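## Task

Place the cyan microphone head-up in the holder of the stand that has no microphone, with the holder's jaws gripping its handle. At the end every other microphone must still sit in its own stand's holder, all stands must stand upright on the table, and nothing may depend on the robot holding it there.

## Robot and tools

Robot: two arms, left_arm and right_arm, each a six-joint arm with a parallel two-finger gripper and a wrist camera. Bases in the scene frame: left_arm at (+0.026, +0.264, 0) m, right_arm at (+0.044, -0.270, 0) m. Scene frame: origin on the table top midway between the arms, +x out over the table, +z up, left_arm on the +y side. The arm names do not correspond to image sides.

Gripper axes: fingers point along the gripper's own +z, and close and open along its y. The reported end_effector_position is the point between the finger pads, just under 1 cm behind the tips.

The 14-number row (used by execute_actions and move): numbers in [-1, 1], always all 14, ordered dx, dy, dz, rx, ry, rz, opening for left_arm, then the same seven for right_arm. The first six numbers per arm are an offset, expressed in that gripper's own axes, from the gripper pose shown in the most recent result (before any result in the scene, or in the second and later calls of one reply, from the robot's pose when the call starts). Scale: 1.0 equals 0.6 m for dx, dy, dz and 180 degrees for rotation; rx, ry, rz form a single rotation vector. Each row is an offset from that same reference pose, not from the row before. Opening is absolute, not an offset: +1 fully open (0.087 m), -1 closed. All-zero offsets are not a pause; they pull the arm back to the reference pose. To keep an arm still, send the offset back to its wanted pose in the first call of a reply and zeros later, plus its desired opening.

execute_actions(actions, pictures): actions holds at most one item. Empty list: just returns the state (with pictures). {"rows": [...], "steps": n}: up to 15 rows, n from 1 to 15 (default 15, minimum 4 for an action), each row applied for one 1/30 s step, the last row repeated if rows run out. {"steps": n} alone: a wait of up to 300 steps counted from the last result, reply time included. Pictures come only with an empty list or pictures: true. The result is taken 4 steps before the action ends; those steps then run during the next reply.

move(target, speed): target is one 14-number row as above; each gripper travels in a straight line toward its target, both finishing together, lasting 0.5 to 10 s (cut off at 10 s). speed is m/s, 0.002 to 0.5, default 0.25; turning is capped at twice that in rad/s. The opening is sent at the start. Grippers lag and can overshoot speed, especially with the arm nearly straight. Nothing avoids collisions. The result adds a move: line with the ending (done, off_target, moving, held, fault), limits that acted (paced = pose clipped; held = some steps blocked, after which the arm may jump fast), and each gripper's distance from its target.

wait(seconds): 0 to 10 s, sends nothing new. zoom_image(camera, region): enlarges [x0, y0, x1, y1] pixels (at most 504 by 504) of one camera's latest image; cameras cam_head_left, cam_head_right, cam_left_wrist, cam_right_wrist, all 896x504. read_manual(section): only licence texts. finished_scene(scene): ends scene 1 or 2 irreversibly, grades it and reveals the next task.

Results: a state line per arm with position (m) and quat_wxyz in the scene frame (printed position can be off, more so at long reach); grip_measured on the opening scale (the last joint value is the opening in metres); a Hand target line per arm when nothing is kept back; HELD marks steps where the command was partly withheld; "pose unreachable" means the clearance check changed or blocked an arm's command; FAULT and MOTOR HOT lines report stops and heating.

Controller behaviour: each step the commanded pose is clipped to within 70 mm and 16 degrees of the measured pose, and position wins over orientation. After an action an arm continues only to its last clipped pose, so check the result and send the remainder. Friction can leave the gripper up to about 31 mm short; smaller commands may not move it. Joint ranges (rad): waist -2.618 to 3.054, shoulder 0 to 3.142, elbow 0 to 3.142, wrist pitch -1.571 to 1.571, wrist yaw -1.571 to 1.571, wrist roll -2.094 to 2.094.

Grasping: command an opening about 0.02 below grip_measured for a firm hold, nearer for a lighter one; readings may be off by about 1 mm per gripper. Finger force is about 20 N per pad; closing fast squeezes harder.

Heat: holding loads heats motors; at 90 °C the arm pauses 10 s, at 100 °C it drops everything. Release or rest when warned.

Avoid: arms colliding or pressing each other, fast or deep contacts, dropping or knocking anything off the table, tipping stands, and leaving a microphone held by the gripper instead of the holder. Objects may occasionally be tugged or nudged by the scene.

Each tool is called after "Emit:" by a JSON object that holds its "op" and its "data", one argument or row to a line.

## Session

Emit:
{"op": "execute_actions", "data": {
  "actions": []
}}

Scene clock: 0.00 s of 4800.00 s.
left_arm: end_effector_position=(+0.4204, -0.1850, +0.1061) grip_measured=+1.000 end_effector_quat_wxyz=(+0.281, -0.557, +0.715, -0.314) | right_arm: end_effector_position=(+0.4843, -0.3855, +0.3024) grip_measured=+1.000 end_effector_quat_wxyz=(+0.436, +0.236, +0.865, -0.075)
Joint positions: left_arm=[-0.842  2.201  1.766 -0.434 -0.565 -2.068  0.087] | right_arm=[-0.356  1.719  1.944 -0.891  0.18   0.235  0.087]
Joint velocities: left_arm=[ 0.017 -0.002 -0.027 -0.007  0.022 -0.066  0.   ] | right_arm=[-0.017  0.007 -0.002 -0.051  0.037 -0.022  0.   ]
Hand target (left_arm): +0.420, -0.185, +0.106; +0.281, -0.557, +0.715, -0.314
Hand target (right_arm): +0.484, -0.386, +0.302; +0.436, +0.236, +0.865, -0.075
camera_calibration (this result's frames):
cam_left_wrist: T_world_to_cam=[[0.627618, -0.183882, 0.756494, -0.379332], [-0.720548, -0.505151, 0.475008, 0.176138], [0.294799, -0.843214, -0.449538, -0.0950899], [0, 0, 0, 1]] pos_world=[0.393024, -0.0609566, 0.160548]
cam_right_wrist: T_world_to_cam=[[-0.488632, -0.867364, -0.0944389, -0.0661639], [-0.869167, 0.493349, -0.0339867, 0.64441], [0.0760701, 0.0654762, -0.99495, 0.428096], [0, 0, 0, 1]] pos_world=[0.495205, -0.403337, 0.441588]

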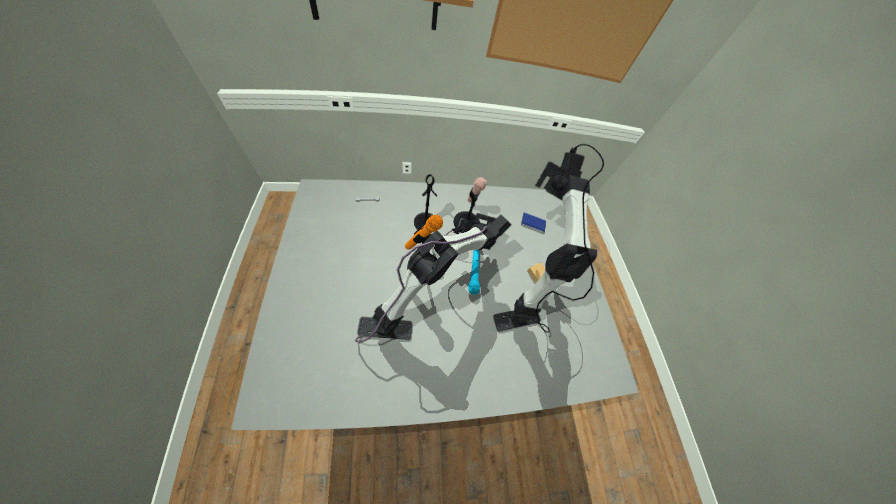

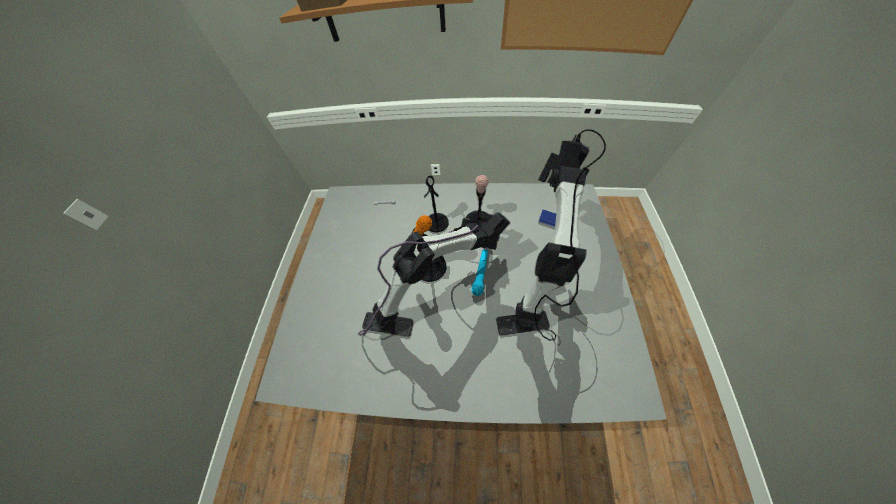

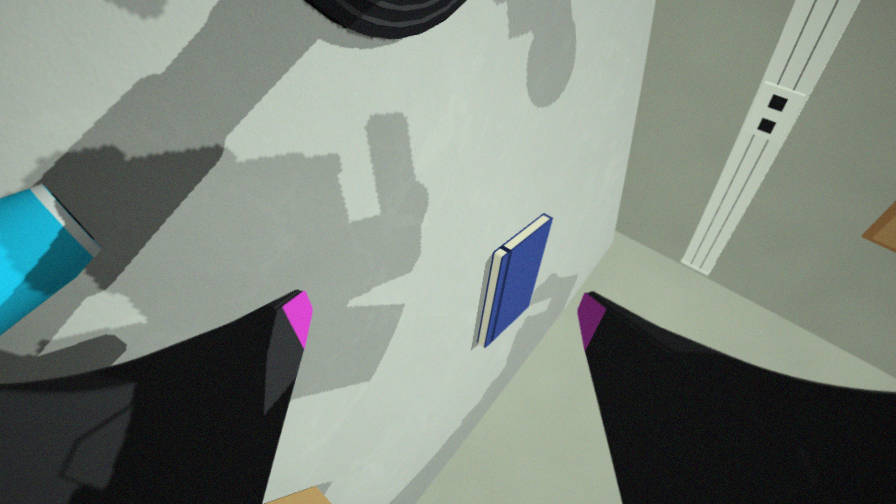

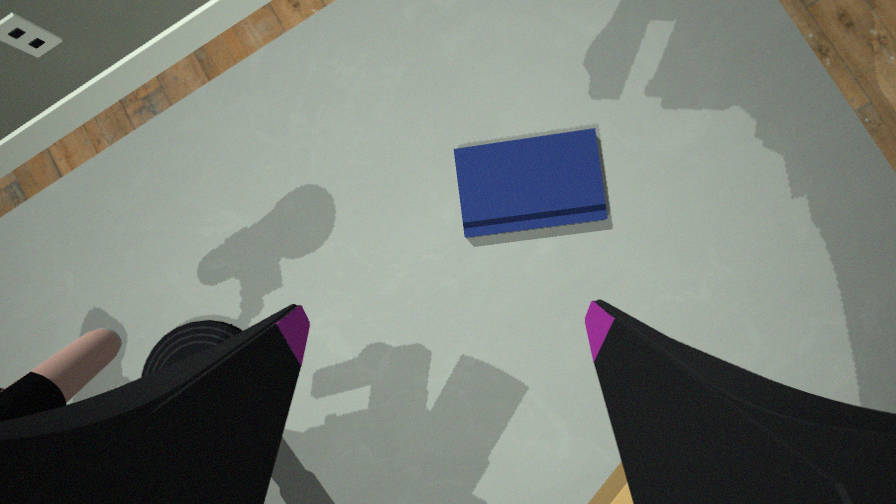

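Emit:
{"op": "zoom_image", "data": {
  "camera": "cam_head_left",
  "region": [340, 160, 600, 350]
}}

Emit:
{"op": "zoom_image", "data": {
  "camera": "cam_head_right",
  "region": [340, 160, 600, 350]
}}

Region (340, 160, 600, 350) of cam_head_left's 896x504 image, scaled by 1.938, with more detail than that image has; it fills the top 368 rows of this view, and the rest is white.

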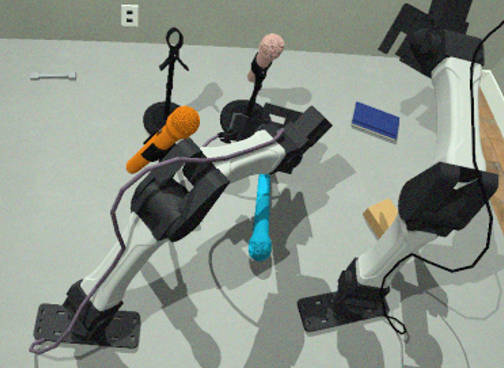

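Region (340, 160, 600, 350) of cam_head_right's 896x504 image, scaled by 1.938, with more detail than that image has; it fills the top 368 rows of this view, and the rest is white.

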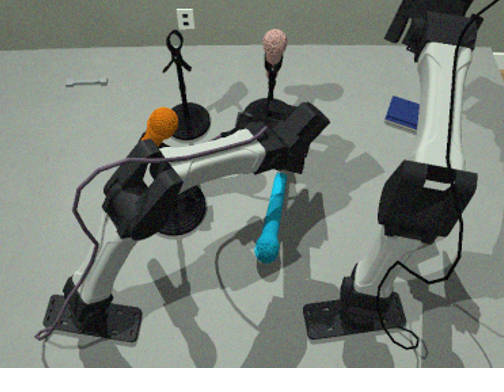

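Emit:
{"op": "move", "data": {
  "target": [-0.247,0.256,-0.525,-0.082,0.352,0.744,1, 0.152,0.119,-0.259,-0.251,-0.186,-0.110,1],
  "speed": 0.4
}}

Scene clock: 10.50 s of 4800.00 s.
left_arm: end_effector_position=(+0.1285, +0.0282, +0.2014) grip_measured=+1.000 end_effector_quat_wxyz=(+0.029, +0.568, +0.823, -0.019) | right_arm: end_effector_position=(+0.3675, -0.2432, +0.3240) grip_measured=+1.000 end_effector_quat_wxyz=(+0.690, -0.112, +0.705, +0.117)
Joint positions: left_arm=[-1.054  1.651  1.719 -1.57   0.     0.041  0.087] | right_arm=[-0.333  0.832  0.84  -0.03  -0.512 -0.     0.087]
Joint velocities: left_arm=[-0.012  0.002 -0.002 -0.007 -0.022 -0.066  0.   ] | right_arm=[-0.002 -0.002 -0.007  0.051 -0.037  0.037  0.   ]
Hand target (left_arm): +0.125, +0.036, +0.201; +0.025, +0.574, +0.818, -0.009
Hand target (right_arm): +0.363, -0.239, +0.328; +0.699, -0.124, +0.694, +0.117
Off the commanded pose (left_arm): 0.008 m, 4 deg.
Off the commanded pose (right_arm): 0.010 m, 2 deg.
joint sent to its limit (left arm) — the command would take joint 4 (wrist pitch) past its lower limit, so that joint was sent only as far as its limit.
Kept back: nothing.
After step 90, 3.67 s passed at rest.
move: off_target (left_arm)
camera_calibration (this result's frames):
cam_left_wrist: T_world_to_cam=[[-0.935046, -0.354321, -0.0120161, 0.131388], [-0.248895, 0.631938, 0.733965, -0.116579], [-0.252466, 0.689282, -0.679081, 0.286925], [0, 0, 0, 1]] pos_world=[0.166277, -0.0775478, 0.281989]
cam_right_wrist: T_world_to_cam=[[0.315964, -0.948057, -0.0368136, -0.331728], [-0.749677, -0.225691, -0.622132, 0.445164], [0.581508, 0.22417, -0.782046, 0.233049], [0, 0, 0, 1]] pos_world=[0.303023, -0.26627, 0.446994]

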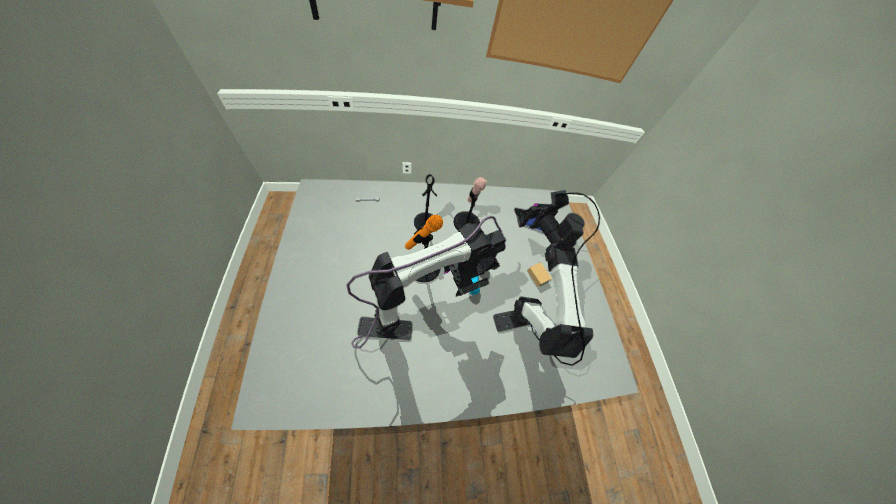

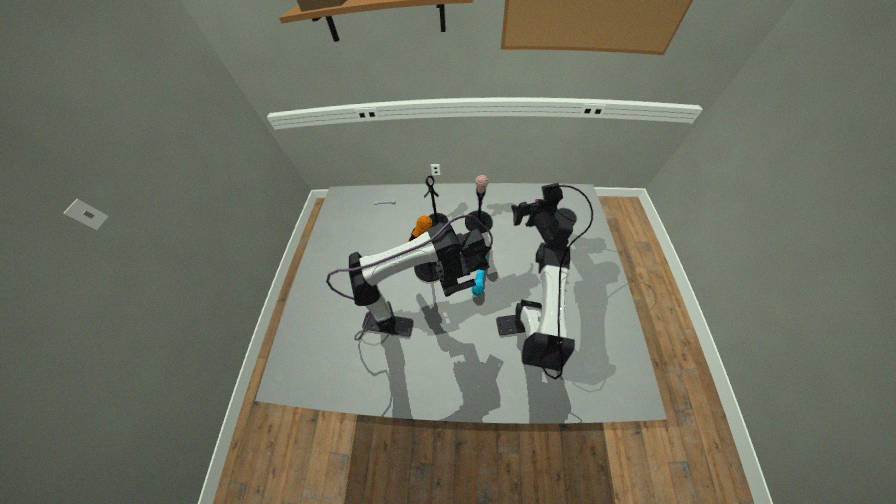

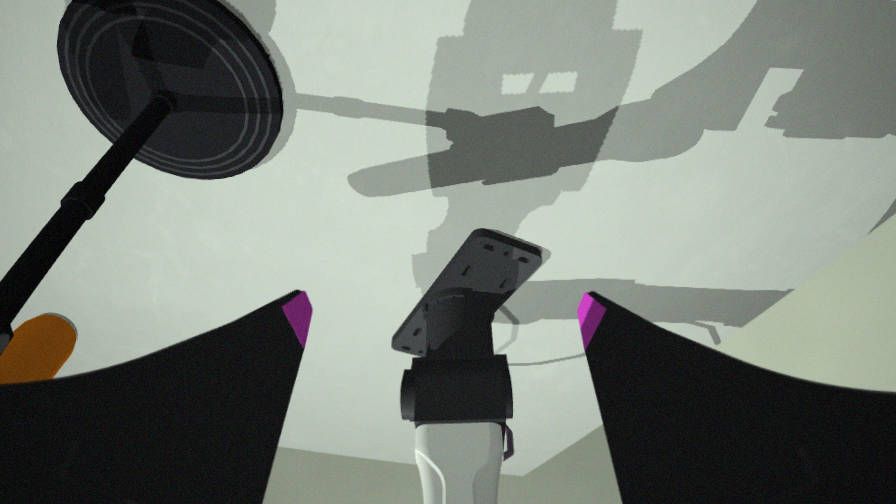

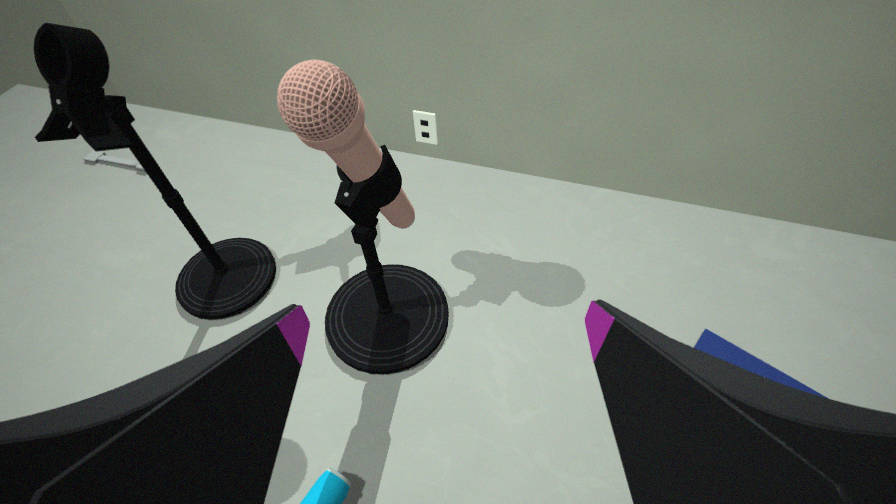

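Emit:
{"op": "zoom_image", "data": {
  "camera": "cam_right_wrist",
  "region": [0, 0, 200, 200]
}}

Region (0, 0, 200, 200) of cam_right_wrist's 896x504 image, scaled by 2.520, with more detail than that image has.

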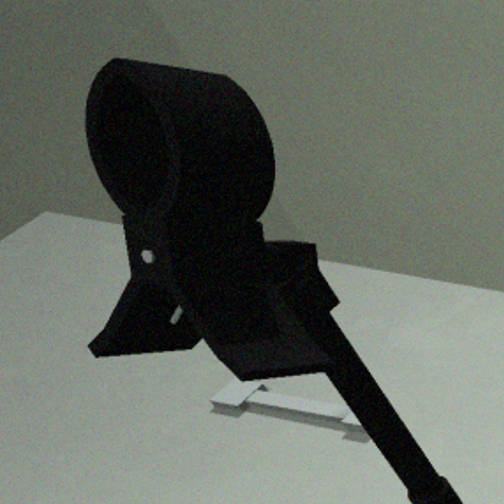

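Emit:
{"op": "move", "data": {
  "target": [0.07,-0.025,0.045,0,0,0.53,0.6, 0.398,0.355,0.186,-0.118,0.049,-0.015,0.4],
  "speed": 0.35
}}

Scene clock: 14.57 s of 4800.00 s.
left_arm: end_effector_position=(+0.1013, +0.0607, +0.1724) grip_measured=+0.600 end_effector_quat_wxyz=(+0.024, +0.990, +0.141, +0.007) | right_arm: end_effector_position=(+0.3973, -0.0087, +0.0845) grip_measured=+0.400 end_effector_quat_wxyz=(+0.597, -0.265, +0.725, +0.216)
Joint positions: left_arm=[-1.305  1.337  1.301 -1.486 -0.014  1.44   0.07 ] | right_arm=[ 0.454  1.692  0.522  0.975 -0.096 -0.022  0.061]
Joint velocities: left_arm=[ 0.022 -0.007 -0.002 -0.007 -0.007  0.037  0.   ] | right_arm=[ 0.012  0.012  0.007  0.037 -0.022  0.007  0.   ]
Hand target (left_arm): +0.101, +0.060, +0.173; +0.036, +0.990, +0.134, +0.010
Hand target (right_arm): +0.402, -0.003, +0.088; +0.605, -0.267, +0.718, +0.216
Off the commanded pose (left_arm): 0.001 m, 1 deg.
Off the commanded pose (right_arm): 0.005 m, 1 deg.
Kept back: nothing.
move: done
camera_calibration (this result's frames):
cam_left_wrist: T_world_to_cam=[[-0.277153, 0.959019, -0.0589019, -0.0212147], [0.583653, 0.216737, 0.782543, -0.190124], [0.76324, 0.182506, -0.619804, 0.155596], [0, 0, 0, 1]] pos_world=[-0.0136701, 0.033155, 0.24397]
cam_right_wrist: T_world_to_cam=[[0.637143, -0.770435, -0.021878, -0.254901], [-0.683807, -0.55195, -0.47724, 0.330238], [0.355607, 0.319031, -0.878501, 0.0745693], [0, 0, 0, 1]] pos_world=[0.36171, -0.0379, 0.217535]

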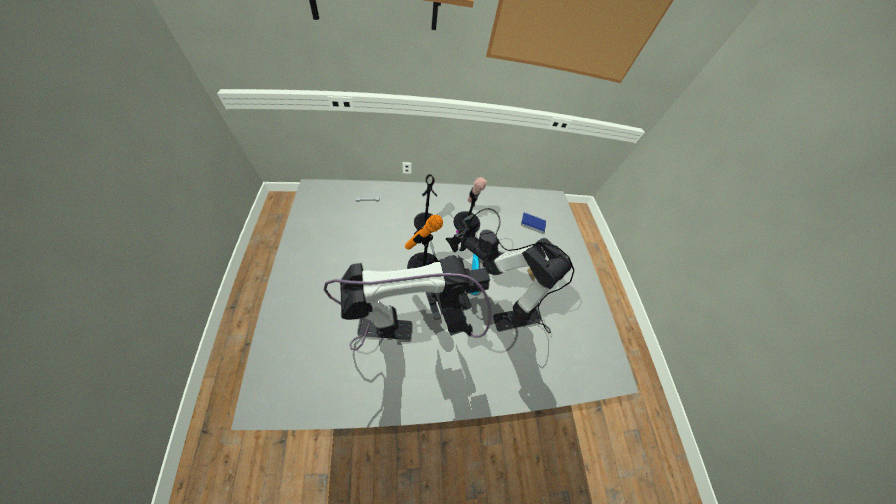

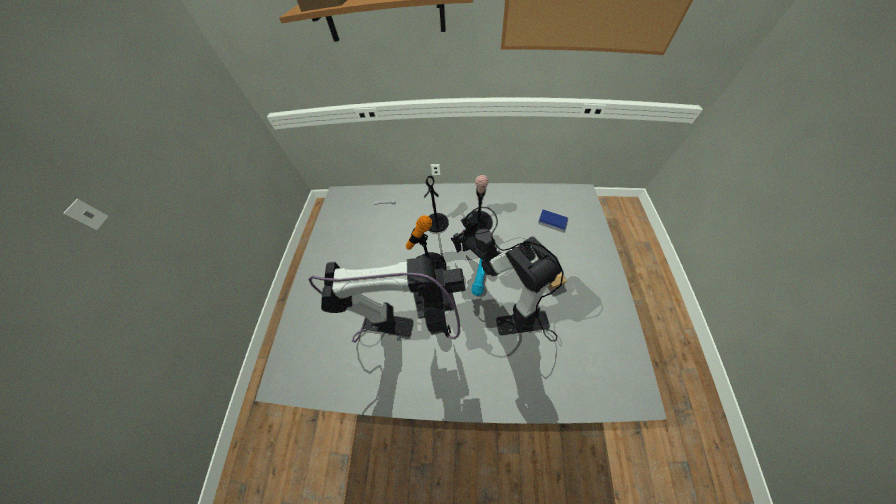

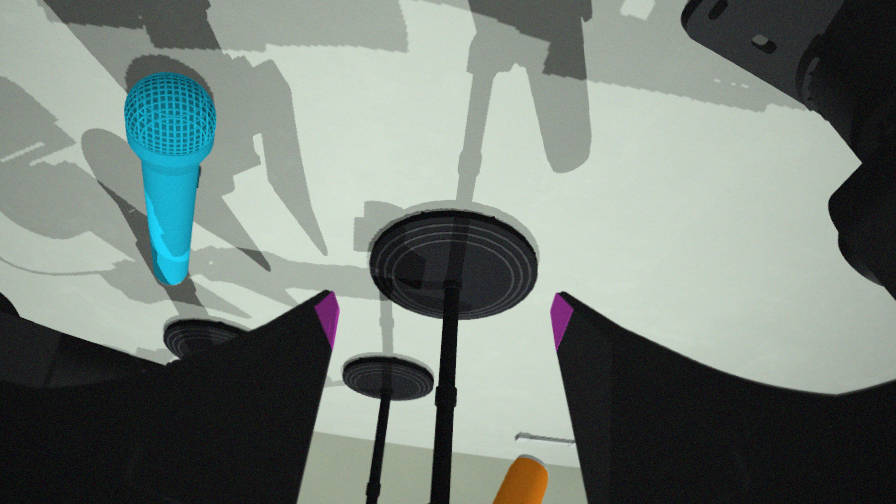

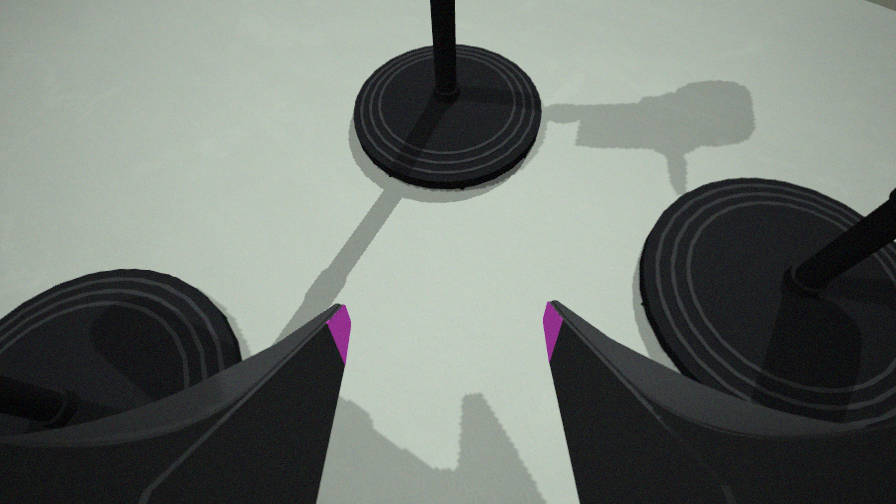

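Emit:
{"op": "move", "data": {
  "target": [0,0,0,0,0,0,0.6, 0.003,0.006,0.287,0,-0.04,0,0.0],
  "speed": 0.2
}}

Scene clock: 16.63 s of 4800.00 s.
left_arm: end_effector_position=(+0.1014, +0.0607, +0.1724) grip_measured=+0.600 end_effector_quat_wxyz=(+0.024, +0.990, +0.140, +0.007) | right_arm: end_effector_position=(+0.5243, +0.0969, +0.0543) grip_measured=+0.000 end_effector_quat_wxyz=(+0.643, -0.253, +0.686, +0.229)
Joint positions: left_arm=[-1.305  1.337  1.301 -1.486 -0.014  1.442  0.07 ] | right_arm=[ 0.49   2.313  1.188  1.056 -0.059 -0.016  0.044]
Joint velocities: left_arm=[ 0.002 -0.012 -0.017  0.051 -0.007  0.007 -0.   ] | right_arm=[ 0.002  0.007 -0.007 -0.022 -0.066  0.007  0.   ]
Hand target (left_arm): +0.101, +0.061, +0.172; +0.024, +0.990, +0.141, +0.007
Hand target (right_arm): +0.525, +0.102, +0.052; +0.642, -0.251, +0.686, +0.231
Off the commanded pose (left_arm): 0.000 m, 0 deg.
Off the commanded pose (right_arm): 0.007 m, 1 deg.
Kept back: nothing.
move: done
camera_calibration (this result's frames):
cam_left_wrist: T_world_to_cam=[[-0.274954, 0.959653, -0.0588845, -0.0213837], [0.584066, 0.215364, 0.782615, -0.190095], [0.76372, 0.18079, -0.619715, 0.155636], [0, 0, 0, 1]] pos_world=[-0.0137139, 0.0333231, 0.243962]
cam_right_wrist: T_world_to_cam=[[0.637651, -0.770201, -0.0138251, -0.255907], [-0.630798, -0.51177, -0.583254, 0.43503], [0.442148, 0.380633, -0.812172, -0.0857617], [0, 0, 0, 1]] pos_world=[0.475514, 0.0581792, 0.180542]

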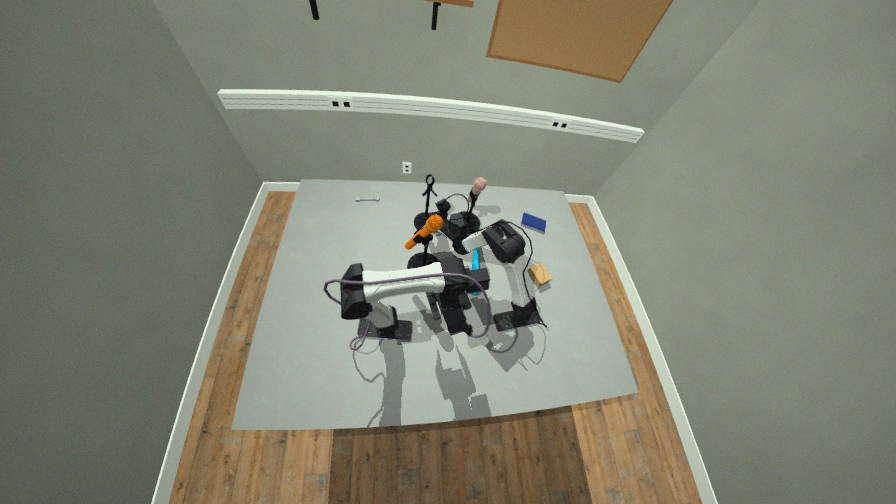

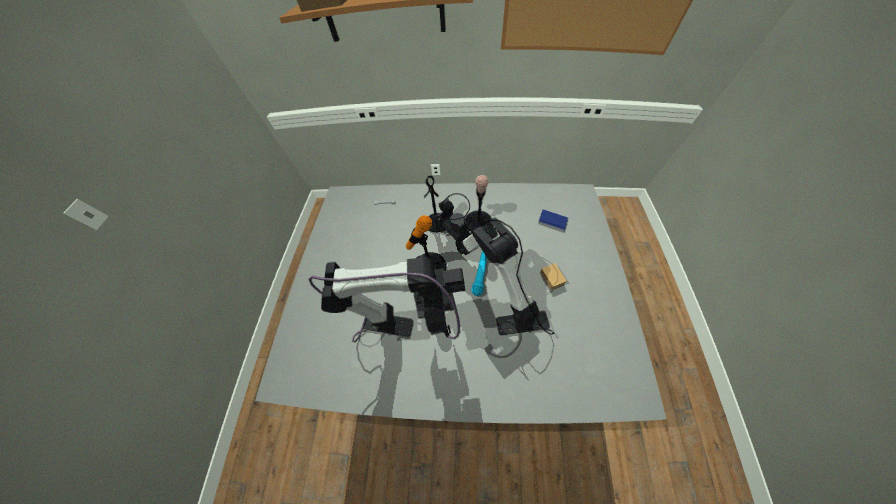

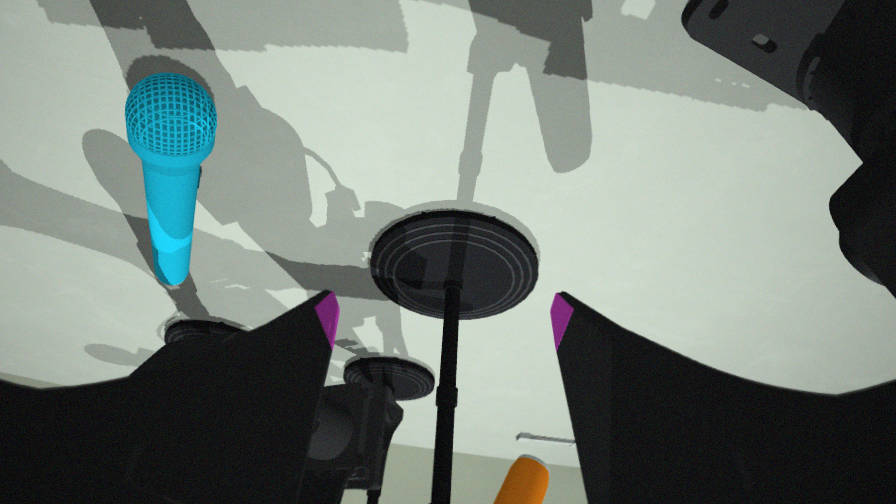

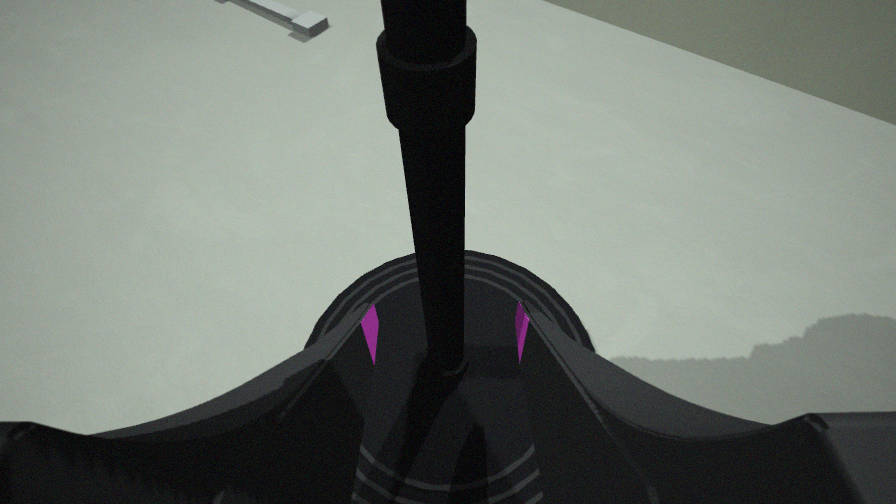

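Emit:
{"op": "execute_actions", "data": {
  "actions": [
    {"rows":[[0,0,0,0,0,0,0.6,0.004,0,0.015,0,0,0,-0.2],[0,0,0,0,0,0,0.6,0.004,0,0.015,0,0,0,-0.3],[0,0,0,0,0,0,0.6,0.004,0,0.015,0,0,0,-0.4],[0,0,0,0,0,0,0.6,0.004,0,0.015,0,0,0,-0.48],[0,0,0,0,0,0,0.6,0.004,0,0.015,0,0,0,-0.55],[0,0,0,0,0,0,0.6,0.004,0,0.015,0,0,0,-0.6],[0,0,0,0,0,0,0.6,0.004,0,0.015,0,0,0,-0.64],[0,0,0,0,0,0,0.6,0.004,0,0.015,0,0,0,-0.67],[0,0,0,0,0,0,0.6,0.004,0,0.015,0,0,0,-0.70],[0,0,0,0,0,0,0.6,0.004,0,0.015,0,0,0,-0.72],[0,0,0,0,0,0,0.6,0.004,0,0.015,0,0,0,-0.74],[0,0,0,0,0,0,0.6,0.004,0,0.015,0,0,0,-0.76],[0,0,0,0,0,0,0.6,0.004,0,0.015,0,0,0,-0.78]],"steps":15}
  ]
}}

Emit:
{"op": "wait", "data": {
  "seconds": 0.3
}}

Scene clock: 17.23 s of 4800.00 s.
left_arm: end_effector_position=(+0.1014, +0.0607, +0.1724) grip_measured=+0.600 end_effector_quat_wxyz=(+0.024, +0.990, +0.140, +0.007) | right_arm: end_effector_position=(+0.5284, +0.1006, +0.0583) grip_measured=-0.729 end_effector_quat_wxyz=(+0.647, -0.253, +0.682, +0.230)
Joint positions: left_arm=[-1.305  1.337  1.301 -1.486 -0.014  1.442  0.07 ] | right_arm=[ 0.49   2.321  1.213  1.05  -0.061 -0.016  0.012]
Joint velocities: left_arm=[-0.002 -0.012 -0.012 -0.051 -0.007  0.051 -0.   ] | right_arm=[ 0.007  0.012 -0.002  0.022  0.066 -0.007 -0.017]
Steps of this call (steps 1 to 7: nothing new was sent; steps 8 to 18: the first 11 steps of this action). Readings (end_effector_position):
8: left_arm (+0.1014, +0.0607, +0.1724) | right_arm (+0.5248, +0.0972, +0.0546)
9: left_arm (+0.1014, +0.0607, +0.1724) | right_arm (+0.5261, +0.0981, +0.0554)
11: left_arm (+0.1014, +0.0607, +0.1724) | right_arm (+0.5280, +0.0995, +0.0570)
15: left_arm (+0.1014, +0.0607, +0.1724) | right_arm (+0.5288, +0.1001, +0.0584)
18: the state above

Scene clock: 17.67 s of 4800.00 s.
left_arm: end_effector_position=(+0.1014, +0.0607, +0.1724) grip_measured=+0.600 end_effector_quat_wxyz=(+0.024, +0.990, +0.140, +0.007) | right_arm: end_effector_position=(+0.5283, +0.1007, +0.0583) grip_measured=-0.738 end_effector_quat_wxyz=(+0.647, -0.253, +0.682, +0.231)
Joint positions: left_arm=[-1.305  1.337  1.301 -1.486 -0.014  1.442  0.07 ] | right_arm=[ 0.49   2.321  1.213  1.05  -0.062 -0.016  0.011]
Joint velocities: left_arm=[-0.002  0.002  0.027 -0.007 -0.022 -0.007 -0.001] | right_arm=[-0.007  0.002 -0.002  0.022  0.051  0.022  0.001]
Hand target (left_arm): +0.101, +0.061, +0.172; +0.024, +0.990, +0.140, +0.007
Hand target (right_arm): +0.531, +0.102, +0.051; +0.643, -0.253, +0.686, +0.229
Off the commanded pose (left_arm): 0.000 m, 0 deg.
Off the commanded pose (right_arm): 0.008 m, 1 deg.
Kept back: nothing.
Steps of this call (steps 1 to 4: the last 4 steps of your previous action; steps 5 to 13: nothing new was sent). Readings (end_effector_position):
1: left_arm (+0.1014, +0.0607, +0.1724) | right_arm (+0.5283, +0.1006, +0.0583)
2: left_arm (+0.1014, +0.0607, +0.1724) | right_arm (+0.5283, +0.1007, +0.0583)
4: left_arm (+0.1014, +0.0607, +0.1724) | right_arm (+0.5283, +0.1007, +0.0583)
8: left_arm (+0.1014, +0.0607, +0.1724) | right_arm (+0.5283, +0.1007, +0.0583)
13: the state above
camera_calibration (this result's frames):
cam_left_wrist: T_world_to_cam=[[-0.274954, 0.959653, -0.0588845, -0.0213837], [0.584066, 0.215364, 0.782615, -0.190095], [0.76372, 0.18079, -0.619715, 0.155636], [0, 0, 0, 1]] pos_world=[-0.0137139, 0.0333231, 0.243962]
cam_right_wrist: T_world_to_cam=[[0.640114, -0.768164, -0.0133602, -0.256988], [-0.62407, -0.50974, -0.592201, 0.438541], [0.448097, 0.387414, -0.80568, -0.0898955], [0, 0, 0, 1]] pos_world=[0.478464, 0.0609602, 0.183844]

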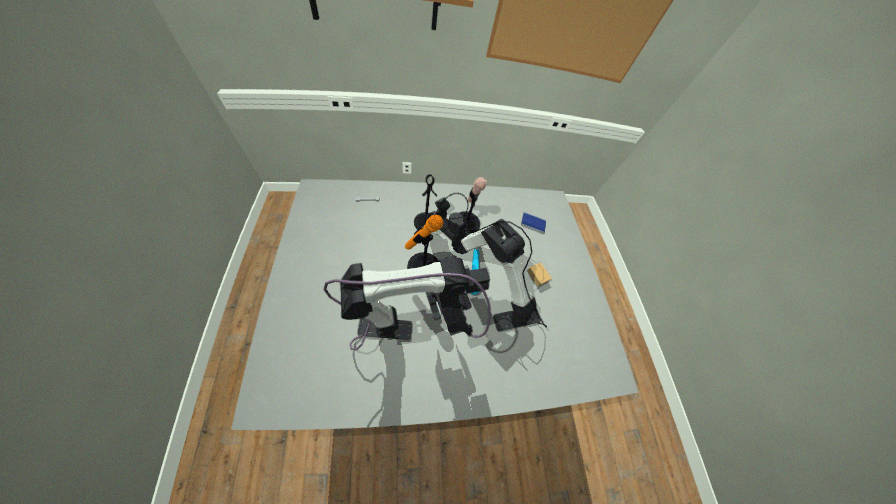

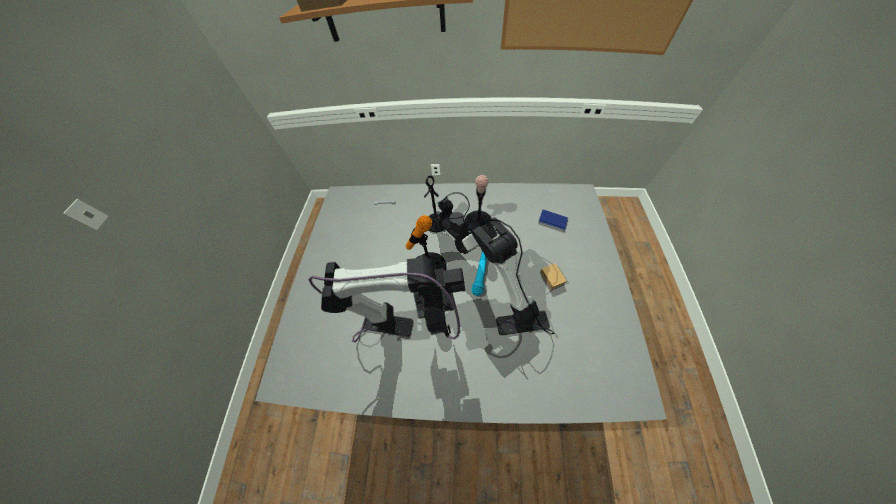

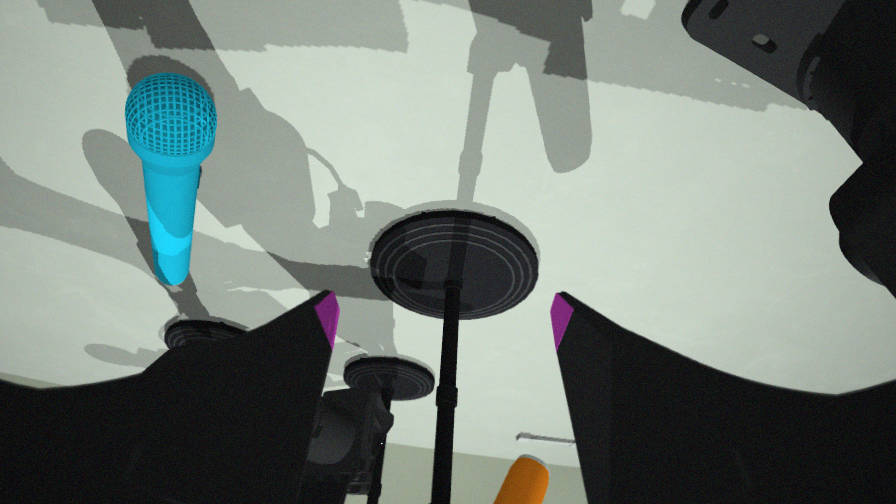

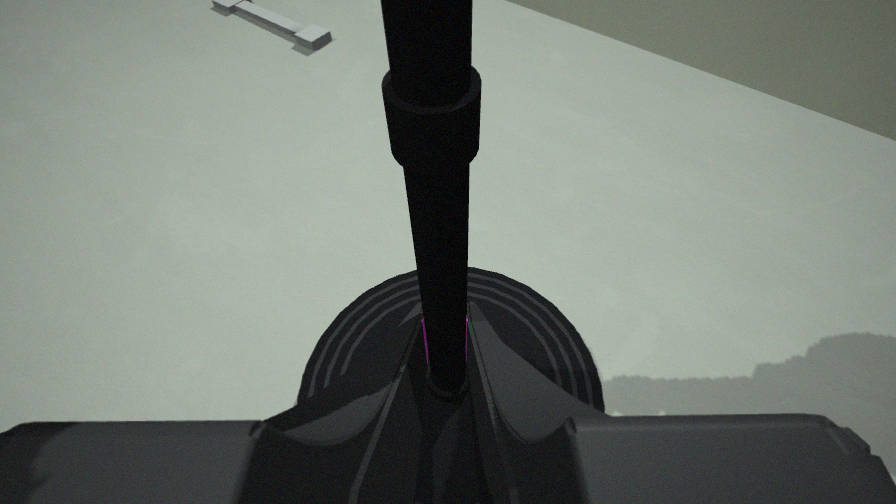

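Emit:
{"op": "move", "data": {
  "target": [0,0,0,0,0,0,0.6, 0.02,0.032,-0.35,-0.122,-0.001,-0.007,-0.78],
  "speed": 0.12
}}

Scene clock: 20.17 s of 4800.00 s.
left_arm: end_effector_position=(+0.1014, +0.0607, +0.1724) grip_measured=+0.600 end_effector_quat_wxyz=(+0.024, +0.990, +0.140, +0.007) | right_arm: end_effector_position=(+0.3658, -0.0167, +0.0557) grip_measured=-0.738 end_effector_quat_wxyz=(+0.600, -0.367, +0.623, +0.342)
Joint positions: left_arm=[-1.305  1.337  1.301 -1.486 -0.014  1.442  0.07 ] | right_arm=[ 0.266  1.982  0.399  1.524 -0.638 -0.048  0.011]
Joint velocities: left_arm=[ 0.002  0.002 -0.017 -0.037  0.022 -0.007 -0.   ] | right_arm=[-0.022 -0.012  0.002 -0.081 -0.139  0.066 -0.001]
Hand target (left_arm): +0.101, +0.061, +0.172; +0.024, +0.990, +0.140, +0.007
Hand target (right_arm): +0.354, -0.019, +0.056; +0.592, -0.376, +0.620, +0.352
Off the commanded pose (left_arm): 0.000 m, 0 deg.
Off the commanded pose (right_arm): 0.012 m, 2 deg.
Kept back: nothing.
move: off_target (right_arm)
camera_calibration (this result's frames):
cam_left_wrist: T_world_to_cam=[[-0.274954, 0.959653, -0.0588845, -0.0213837], [0.584066, 0.215364, 0.782615, -0.190095], [0.76372, 0.18079, -0.619715, 0.155636], [0, 0, 0, 1]] pos_world=[-0.0137139, 0.0333231, 0.243962]
cam_right_wrist: T_world_to_cam=[[0.866016, -0.499852, -0.012789, -0.321389], [-0.406179, -0.688347, -0.600997, 0.193589], [0.291606, 0.525668, -0.799149, 0.0854858], [0, 0, 0, 1]] pos_world=[0.332032, -0.072328, 0.180552]

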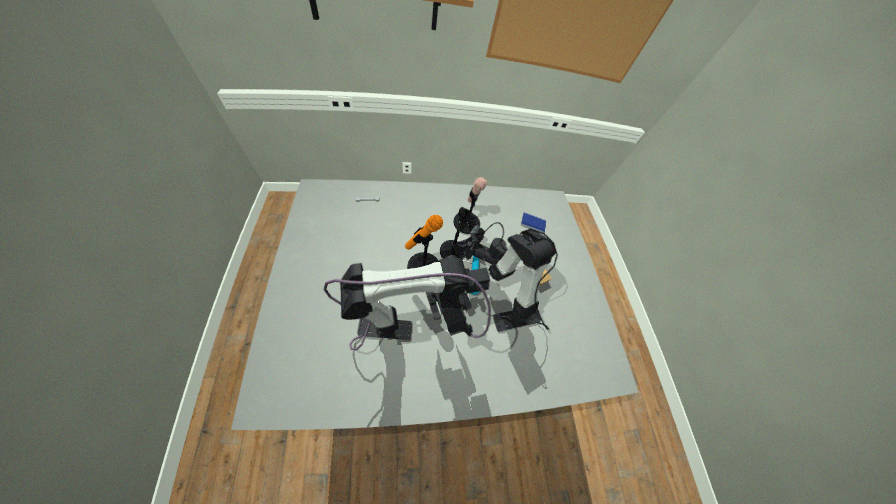

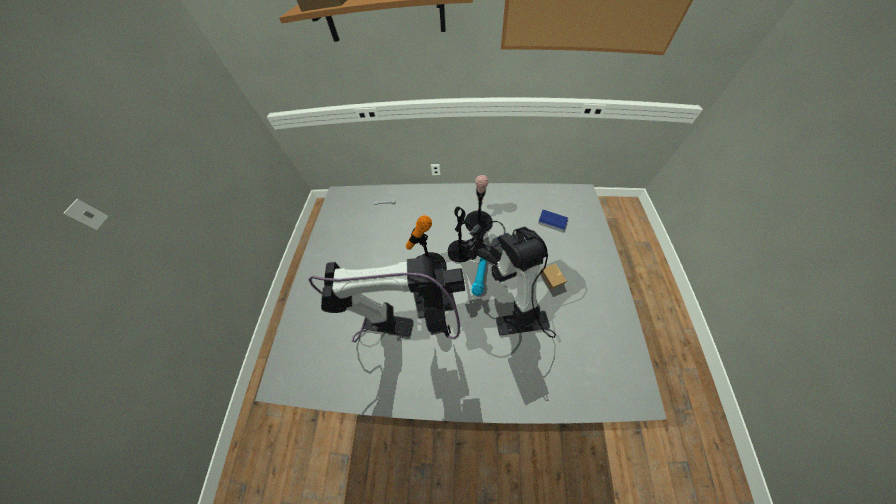

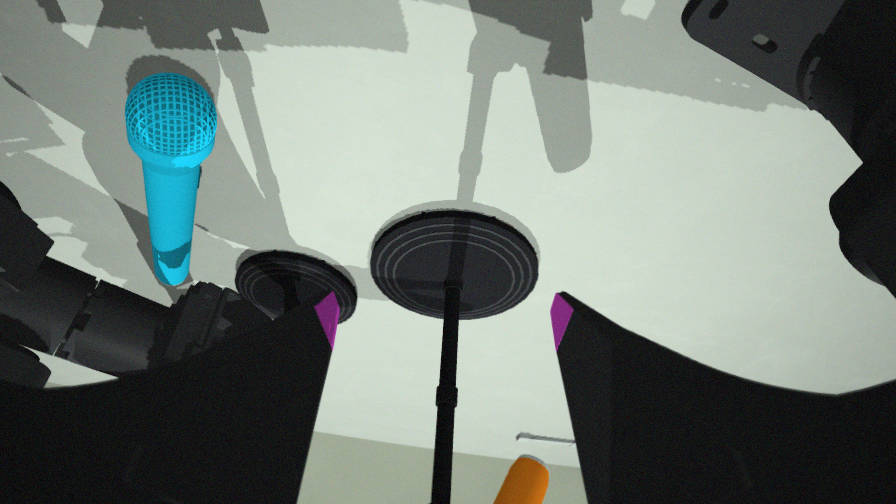

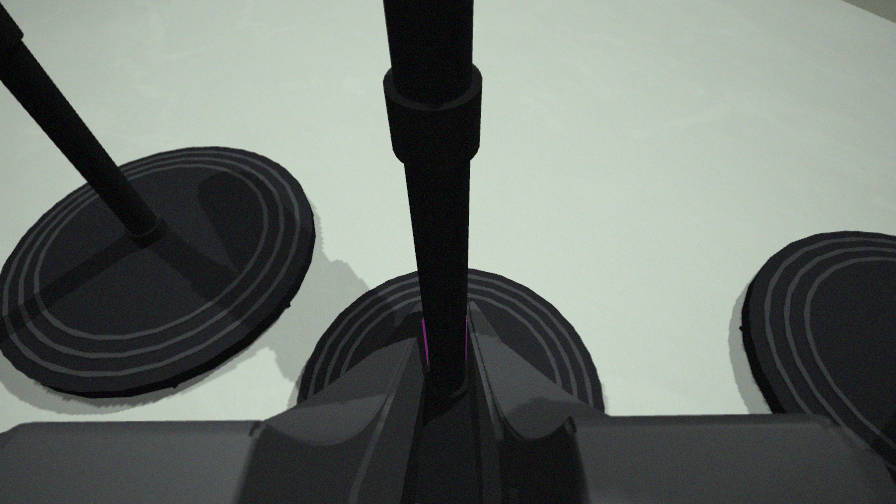

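Emit:
{"op": "execute_actions", "data": {
  "actions": [
    {"rows":[[0,0,0,0,0,0,0.6,0,0,0,0,0,0,-0.6],[0,0,0,0,0,0,0.6,0,0,0,0,0,0,-0.4],[0,0,0,0,0,0,0.6,0,0,0,0,0,0,-0.2],[0,0,0,0,0,0,0.6,0,0,0,0,0,0,0],[0,0,0,0,0,0,0.6,0,0,-0.01,0,0,0,0.1],[0,0,0,0,0,0,0.6,-0.003,0,-0.02,0,0.005,0,0.1],[0,0,0,0,0,0,0.6,-0.006,0,-0.03,0,0.01,0,0.1],[0,0,0,0,0,0,0.6,-0.01,0,-0.045,0,0.02,0,0.1],[0,0,0,0,0,0,0.6,-0.015,0,-0.06,0,0.03,0,0.1],[0,0,0,0,0,0,0.6,-0.02,0,-0.075,0,0.04,0,0.1],[0,0,0,0,0,0,0.6,-0.025,0,-0.09,0,0.05,0,0.1],[0,0,0,0,0,0,0.6,-0.03,0,-0.10,0,0.06,0,0.1]],"steps":15}
  ]
}}

Emit:
{"op": "execute_actions", "data": {
  "actions": [
    {"steps":12}
  ]
}}

Scene clock: 21.93 s of 4800.00 s.
left_arm: end_effector_position=(+0.1014, +0.0607, +0.1724) grip_measured=+0.600 end_effector_quat_wxyz=(+0.024, +0.990, +0.140, +0.007) | right_arm: end_effector_position=(+0.3543, -0.0439, +0.0678) grip_measured=+0.100 end_effector_quat_wxyz=(+0.593, -0.364, +0.638, +0.329)
Joint positions: left_arm=[-1.305  1.337  1.301 -1.486 -0.014  1.442  0.07 ] | right_arm=[ 0.198  1.806  0.315  1.389 -0.68  -0.077  0.048]
Joint velocities: left_arm=[ 0.017 -0.007  0.012 -0.022  0.007 -0.007  0.   ] | right_arm=[-0.569 -1.692 -0.593 -1.165 -0.33  -0.242 -0.   ]
Steps of this call (steps 1 to 42: nothing new was sent; steps 43 to 53: the first 11 steps of this action). Readings (end_effector_position):
43: left_arm (+0.1014, +0.0607, +0.1724) | right_arm (+0.3658, -0.0167, +0.0558)
44: left_arm (+0.1014, +0.0607, +0.1724) | right_arm (+0.3657, -0.0168, +0.0557)
46: left_arm (+0.1014, +0.0607, +0.1724) | right_arm (+0.3657, -0.0168, +0.0557)
50: left_arm (+0.1014, +0.0607, +0.1724) | right_arm (+0.3622, -0.0243, +0.0558)
53: the state above

Scene clock: 22.33 s of 4800.00 s.
left_arm: end_effector_position=(+0.1014, +0.0607, +0.1724) grip_measured=+0.600 end_effector_quat_wxyz=(+0.024, +0.990, +0.140, +0.007) | right_arm: end_effector_position=(+0.3379, -0.0654, +0.0821) grip_measured=+0.100 end_effector_quat_wxyz=(+0.572, -0.380, +0.653, +0.320)
Joint positions: left_arm=[-1.305  1.337  1.301 -1.486 -0.014  1.442  0.07 ] | right_arm=[ 0.135  1.54   0.279  1.068 -0.747 -0.15   0.048]
Joint velocities: left_arm=[ 0.002  0.002  0.002  0.037 -0.095  0.022 -0.   ] | right_arm=[-0.002  0.002 -0.002 -0.271 -0.066 -0.037 -0.001]
Hand target (left_arm): +0.101, +0.061, +0.172; +0.024, +0.990, +0.140, +0.007
Hand target (right_arm): +0.334, -0.068, +0.077; +0.561, -0.383, +0.660, +0.321
Off the commanded pose (left_arm): 0.000 m, 0 deg.
Off the commanded pose (right_arm): 0.006 m, 5 deg.
Kept back: nothing.
Steps of this call (steps 1 to 4: the last 4 steps of your previous action; steps 5 to 12: nothing new was sent). Readings (end_effector_position):
1: left_arm (+0.1014, +0.0607, +0.1724) | right_arm (+0.3522, -0.0510, +0.0750)
2: left_arm (+0.1014, +0.0607, +0.1724) | right_arm (+0.3509, -0.0571, +0.0828)
4: left_arm (+0.1014, +0.0607, +0.1724) | right_arm (+0.3496, -0.0634, +0.0961)
8: left_arm (+0.1014, +0.0607, +0.1724) | right_arm (+0.3431, -0.0647, +0.0941)
12: the state above

Emit:
{"op": "move", "data": {
  "target": [0,0,0,0,0,0,0.6, 0.023,-0.003,-0.161,0.08,0.15,0,0.3],
  "speed": 0.3
}}

Scene clock: 24.43 s of 4800.00 s.
left_arm: end_effector_position=(+0.1014, +0.0607, +0.1724) grip_measured=+0.600 end_effector_quat_wxyz=(+0.024, +0.990, +0.140, +0.007) | right_arm: end_effector_position=(+0.2846, -0.1523, +0.0707) grip_measured=+0.300 end_effector_quat_wxyz=(+0.433, -0.366, +0.811, +0.146)
Joint positions: left_arm=[-1.305  1.337  1.301 -1.486 -0.014  1.442  0.07 ] | right_arm=[ 0.111  0.896  0.389 -0.176 -0.394 -0.401  0.057]
Joint velocities: left_arm=[-0.002  0.017  0.017  0.037  0.007  0.066  0.001] | right_arm=[ 0.002  0.002  0.007  0.022  0.022 -0.007 -0.001]
Hand target (left_arm): +0.101, +0.061, +0.172; +0.024, +0.990, +0.140, +0.007
Hand target (right_arm): +0.288, -0.150, +0.081; +0.445, -0.372, +0.803, +0.141
Off the commanded pose (left_arm): 0.000 m, 0 deg.
Off the commanded pose (right_arm): 0.013 m, 2 deg.
Kept back: nothing.
move: off_target (right_arm)
camera_calibration (this result's frames):
cam_left_wrist: T_world_to_cam=[[-0.274954, 0.959653, -0.0588845, -0.0213837], [0.584066, 0.215364, 0.782615, -0.190095], [0.76372, 0.18079, -0.619715, 0.155636], [0, 0, 0, 1]] pos_world=[-0.0137139, 0.0333231, 0.243962]
cam_right_wrist: T_world_to_cam=[[0.707916, -0.703671, 0.0608437, -0.309869], [-0.700338, -0.7105, -0.0686781, 0.118932], [0.0915563, 0.0060071, -0.995782, 0.184081], [0, 0, 0, 1]] pos_world=[0.2858, -0.134651, 0.210326]

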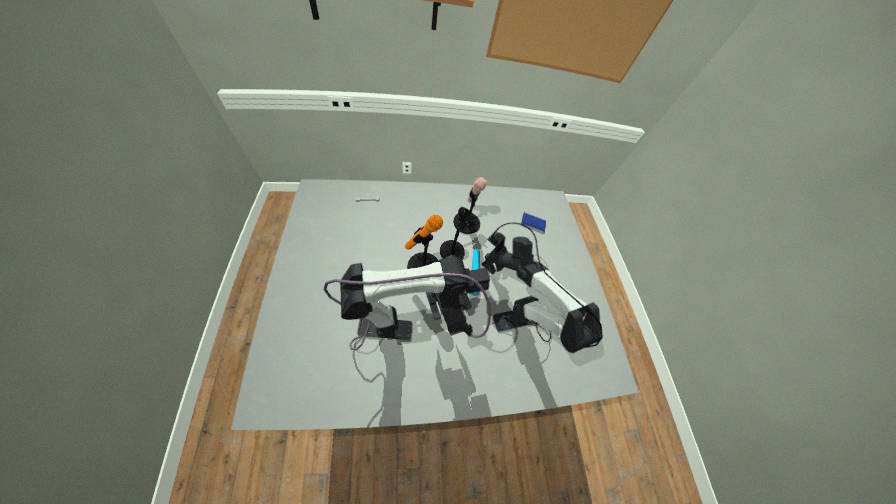

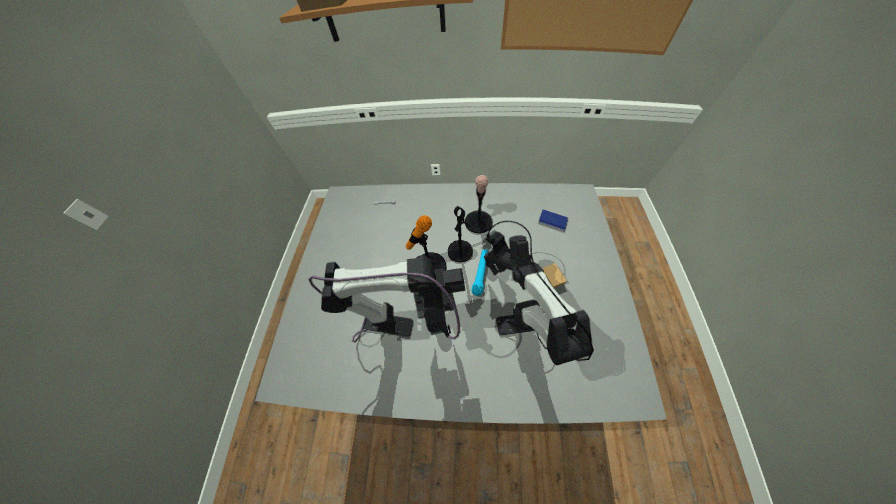

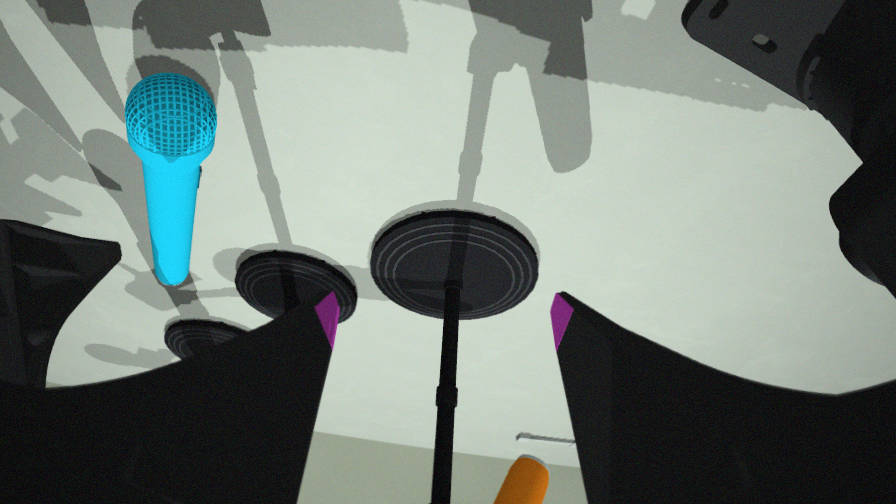

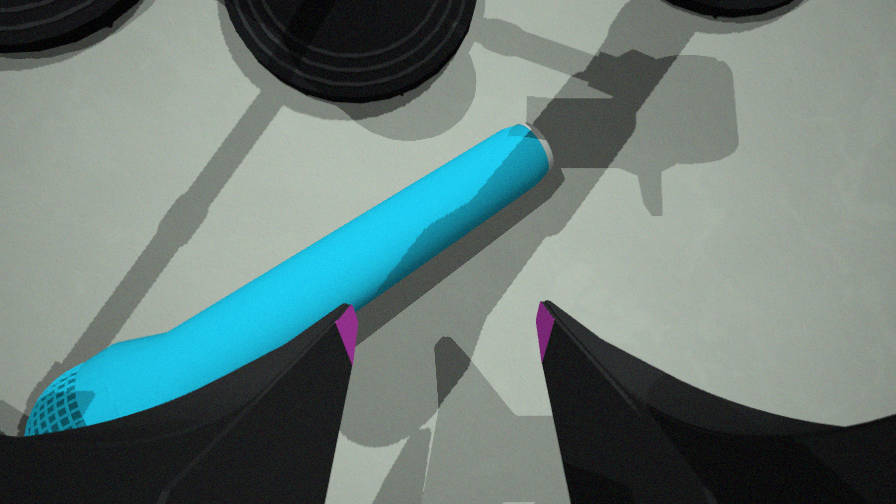

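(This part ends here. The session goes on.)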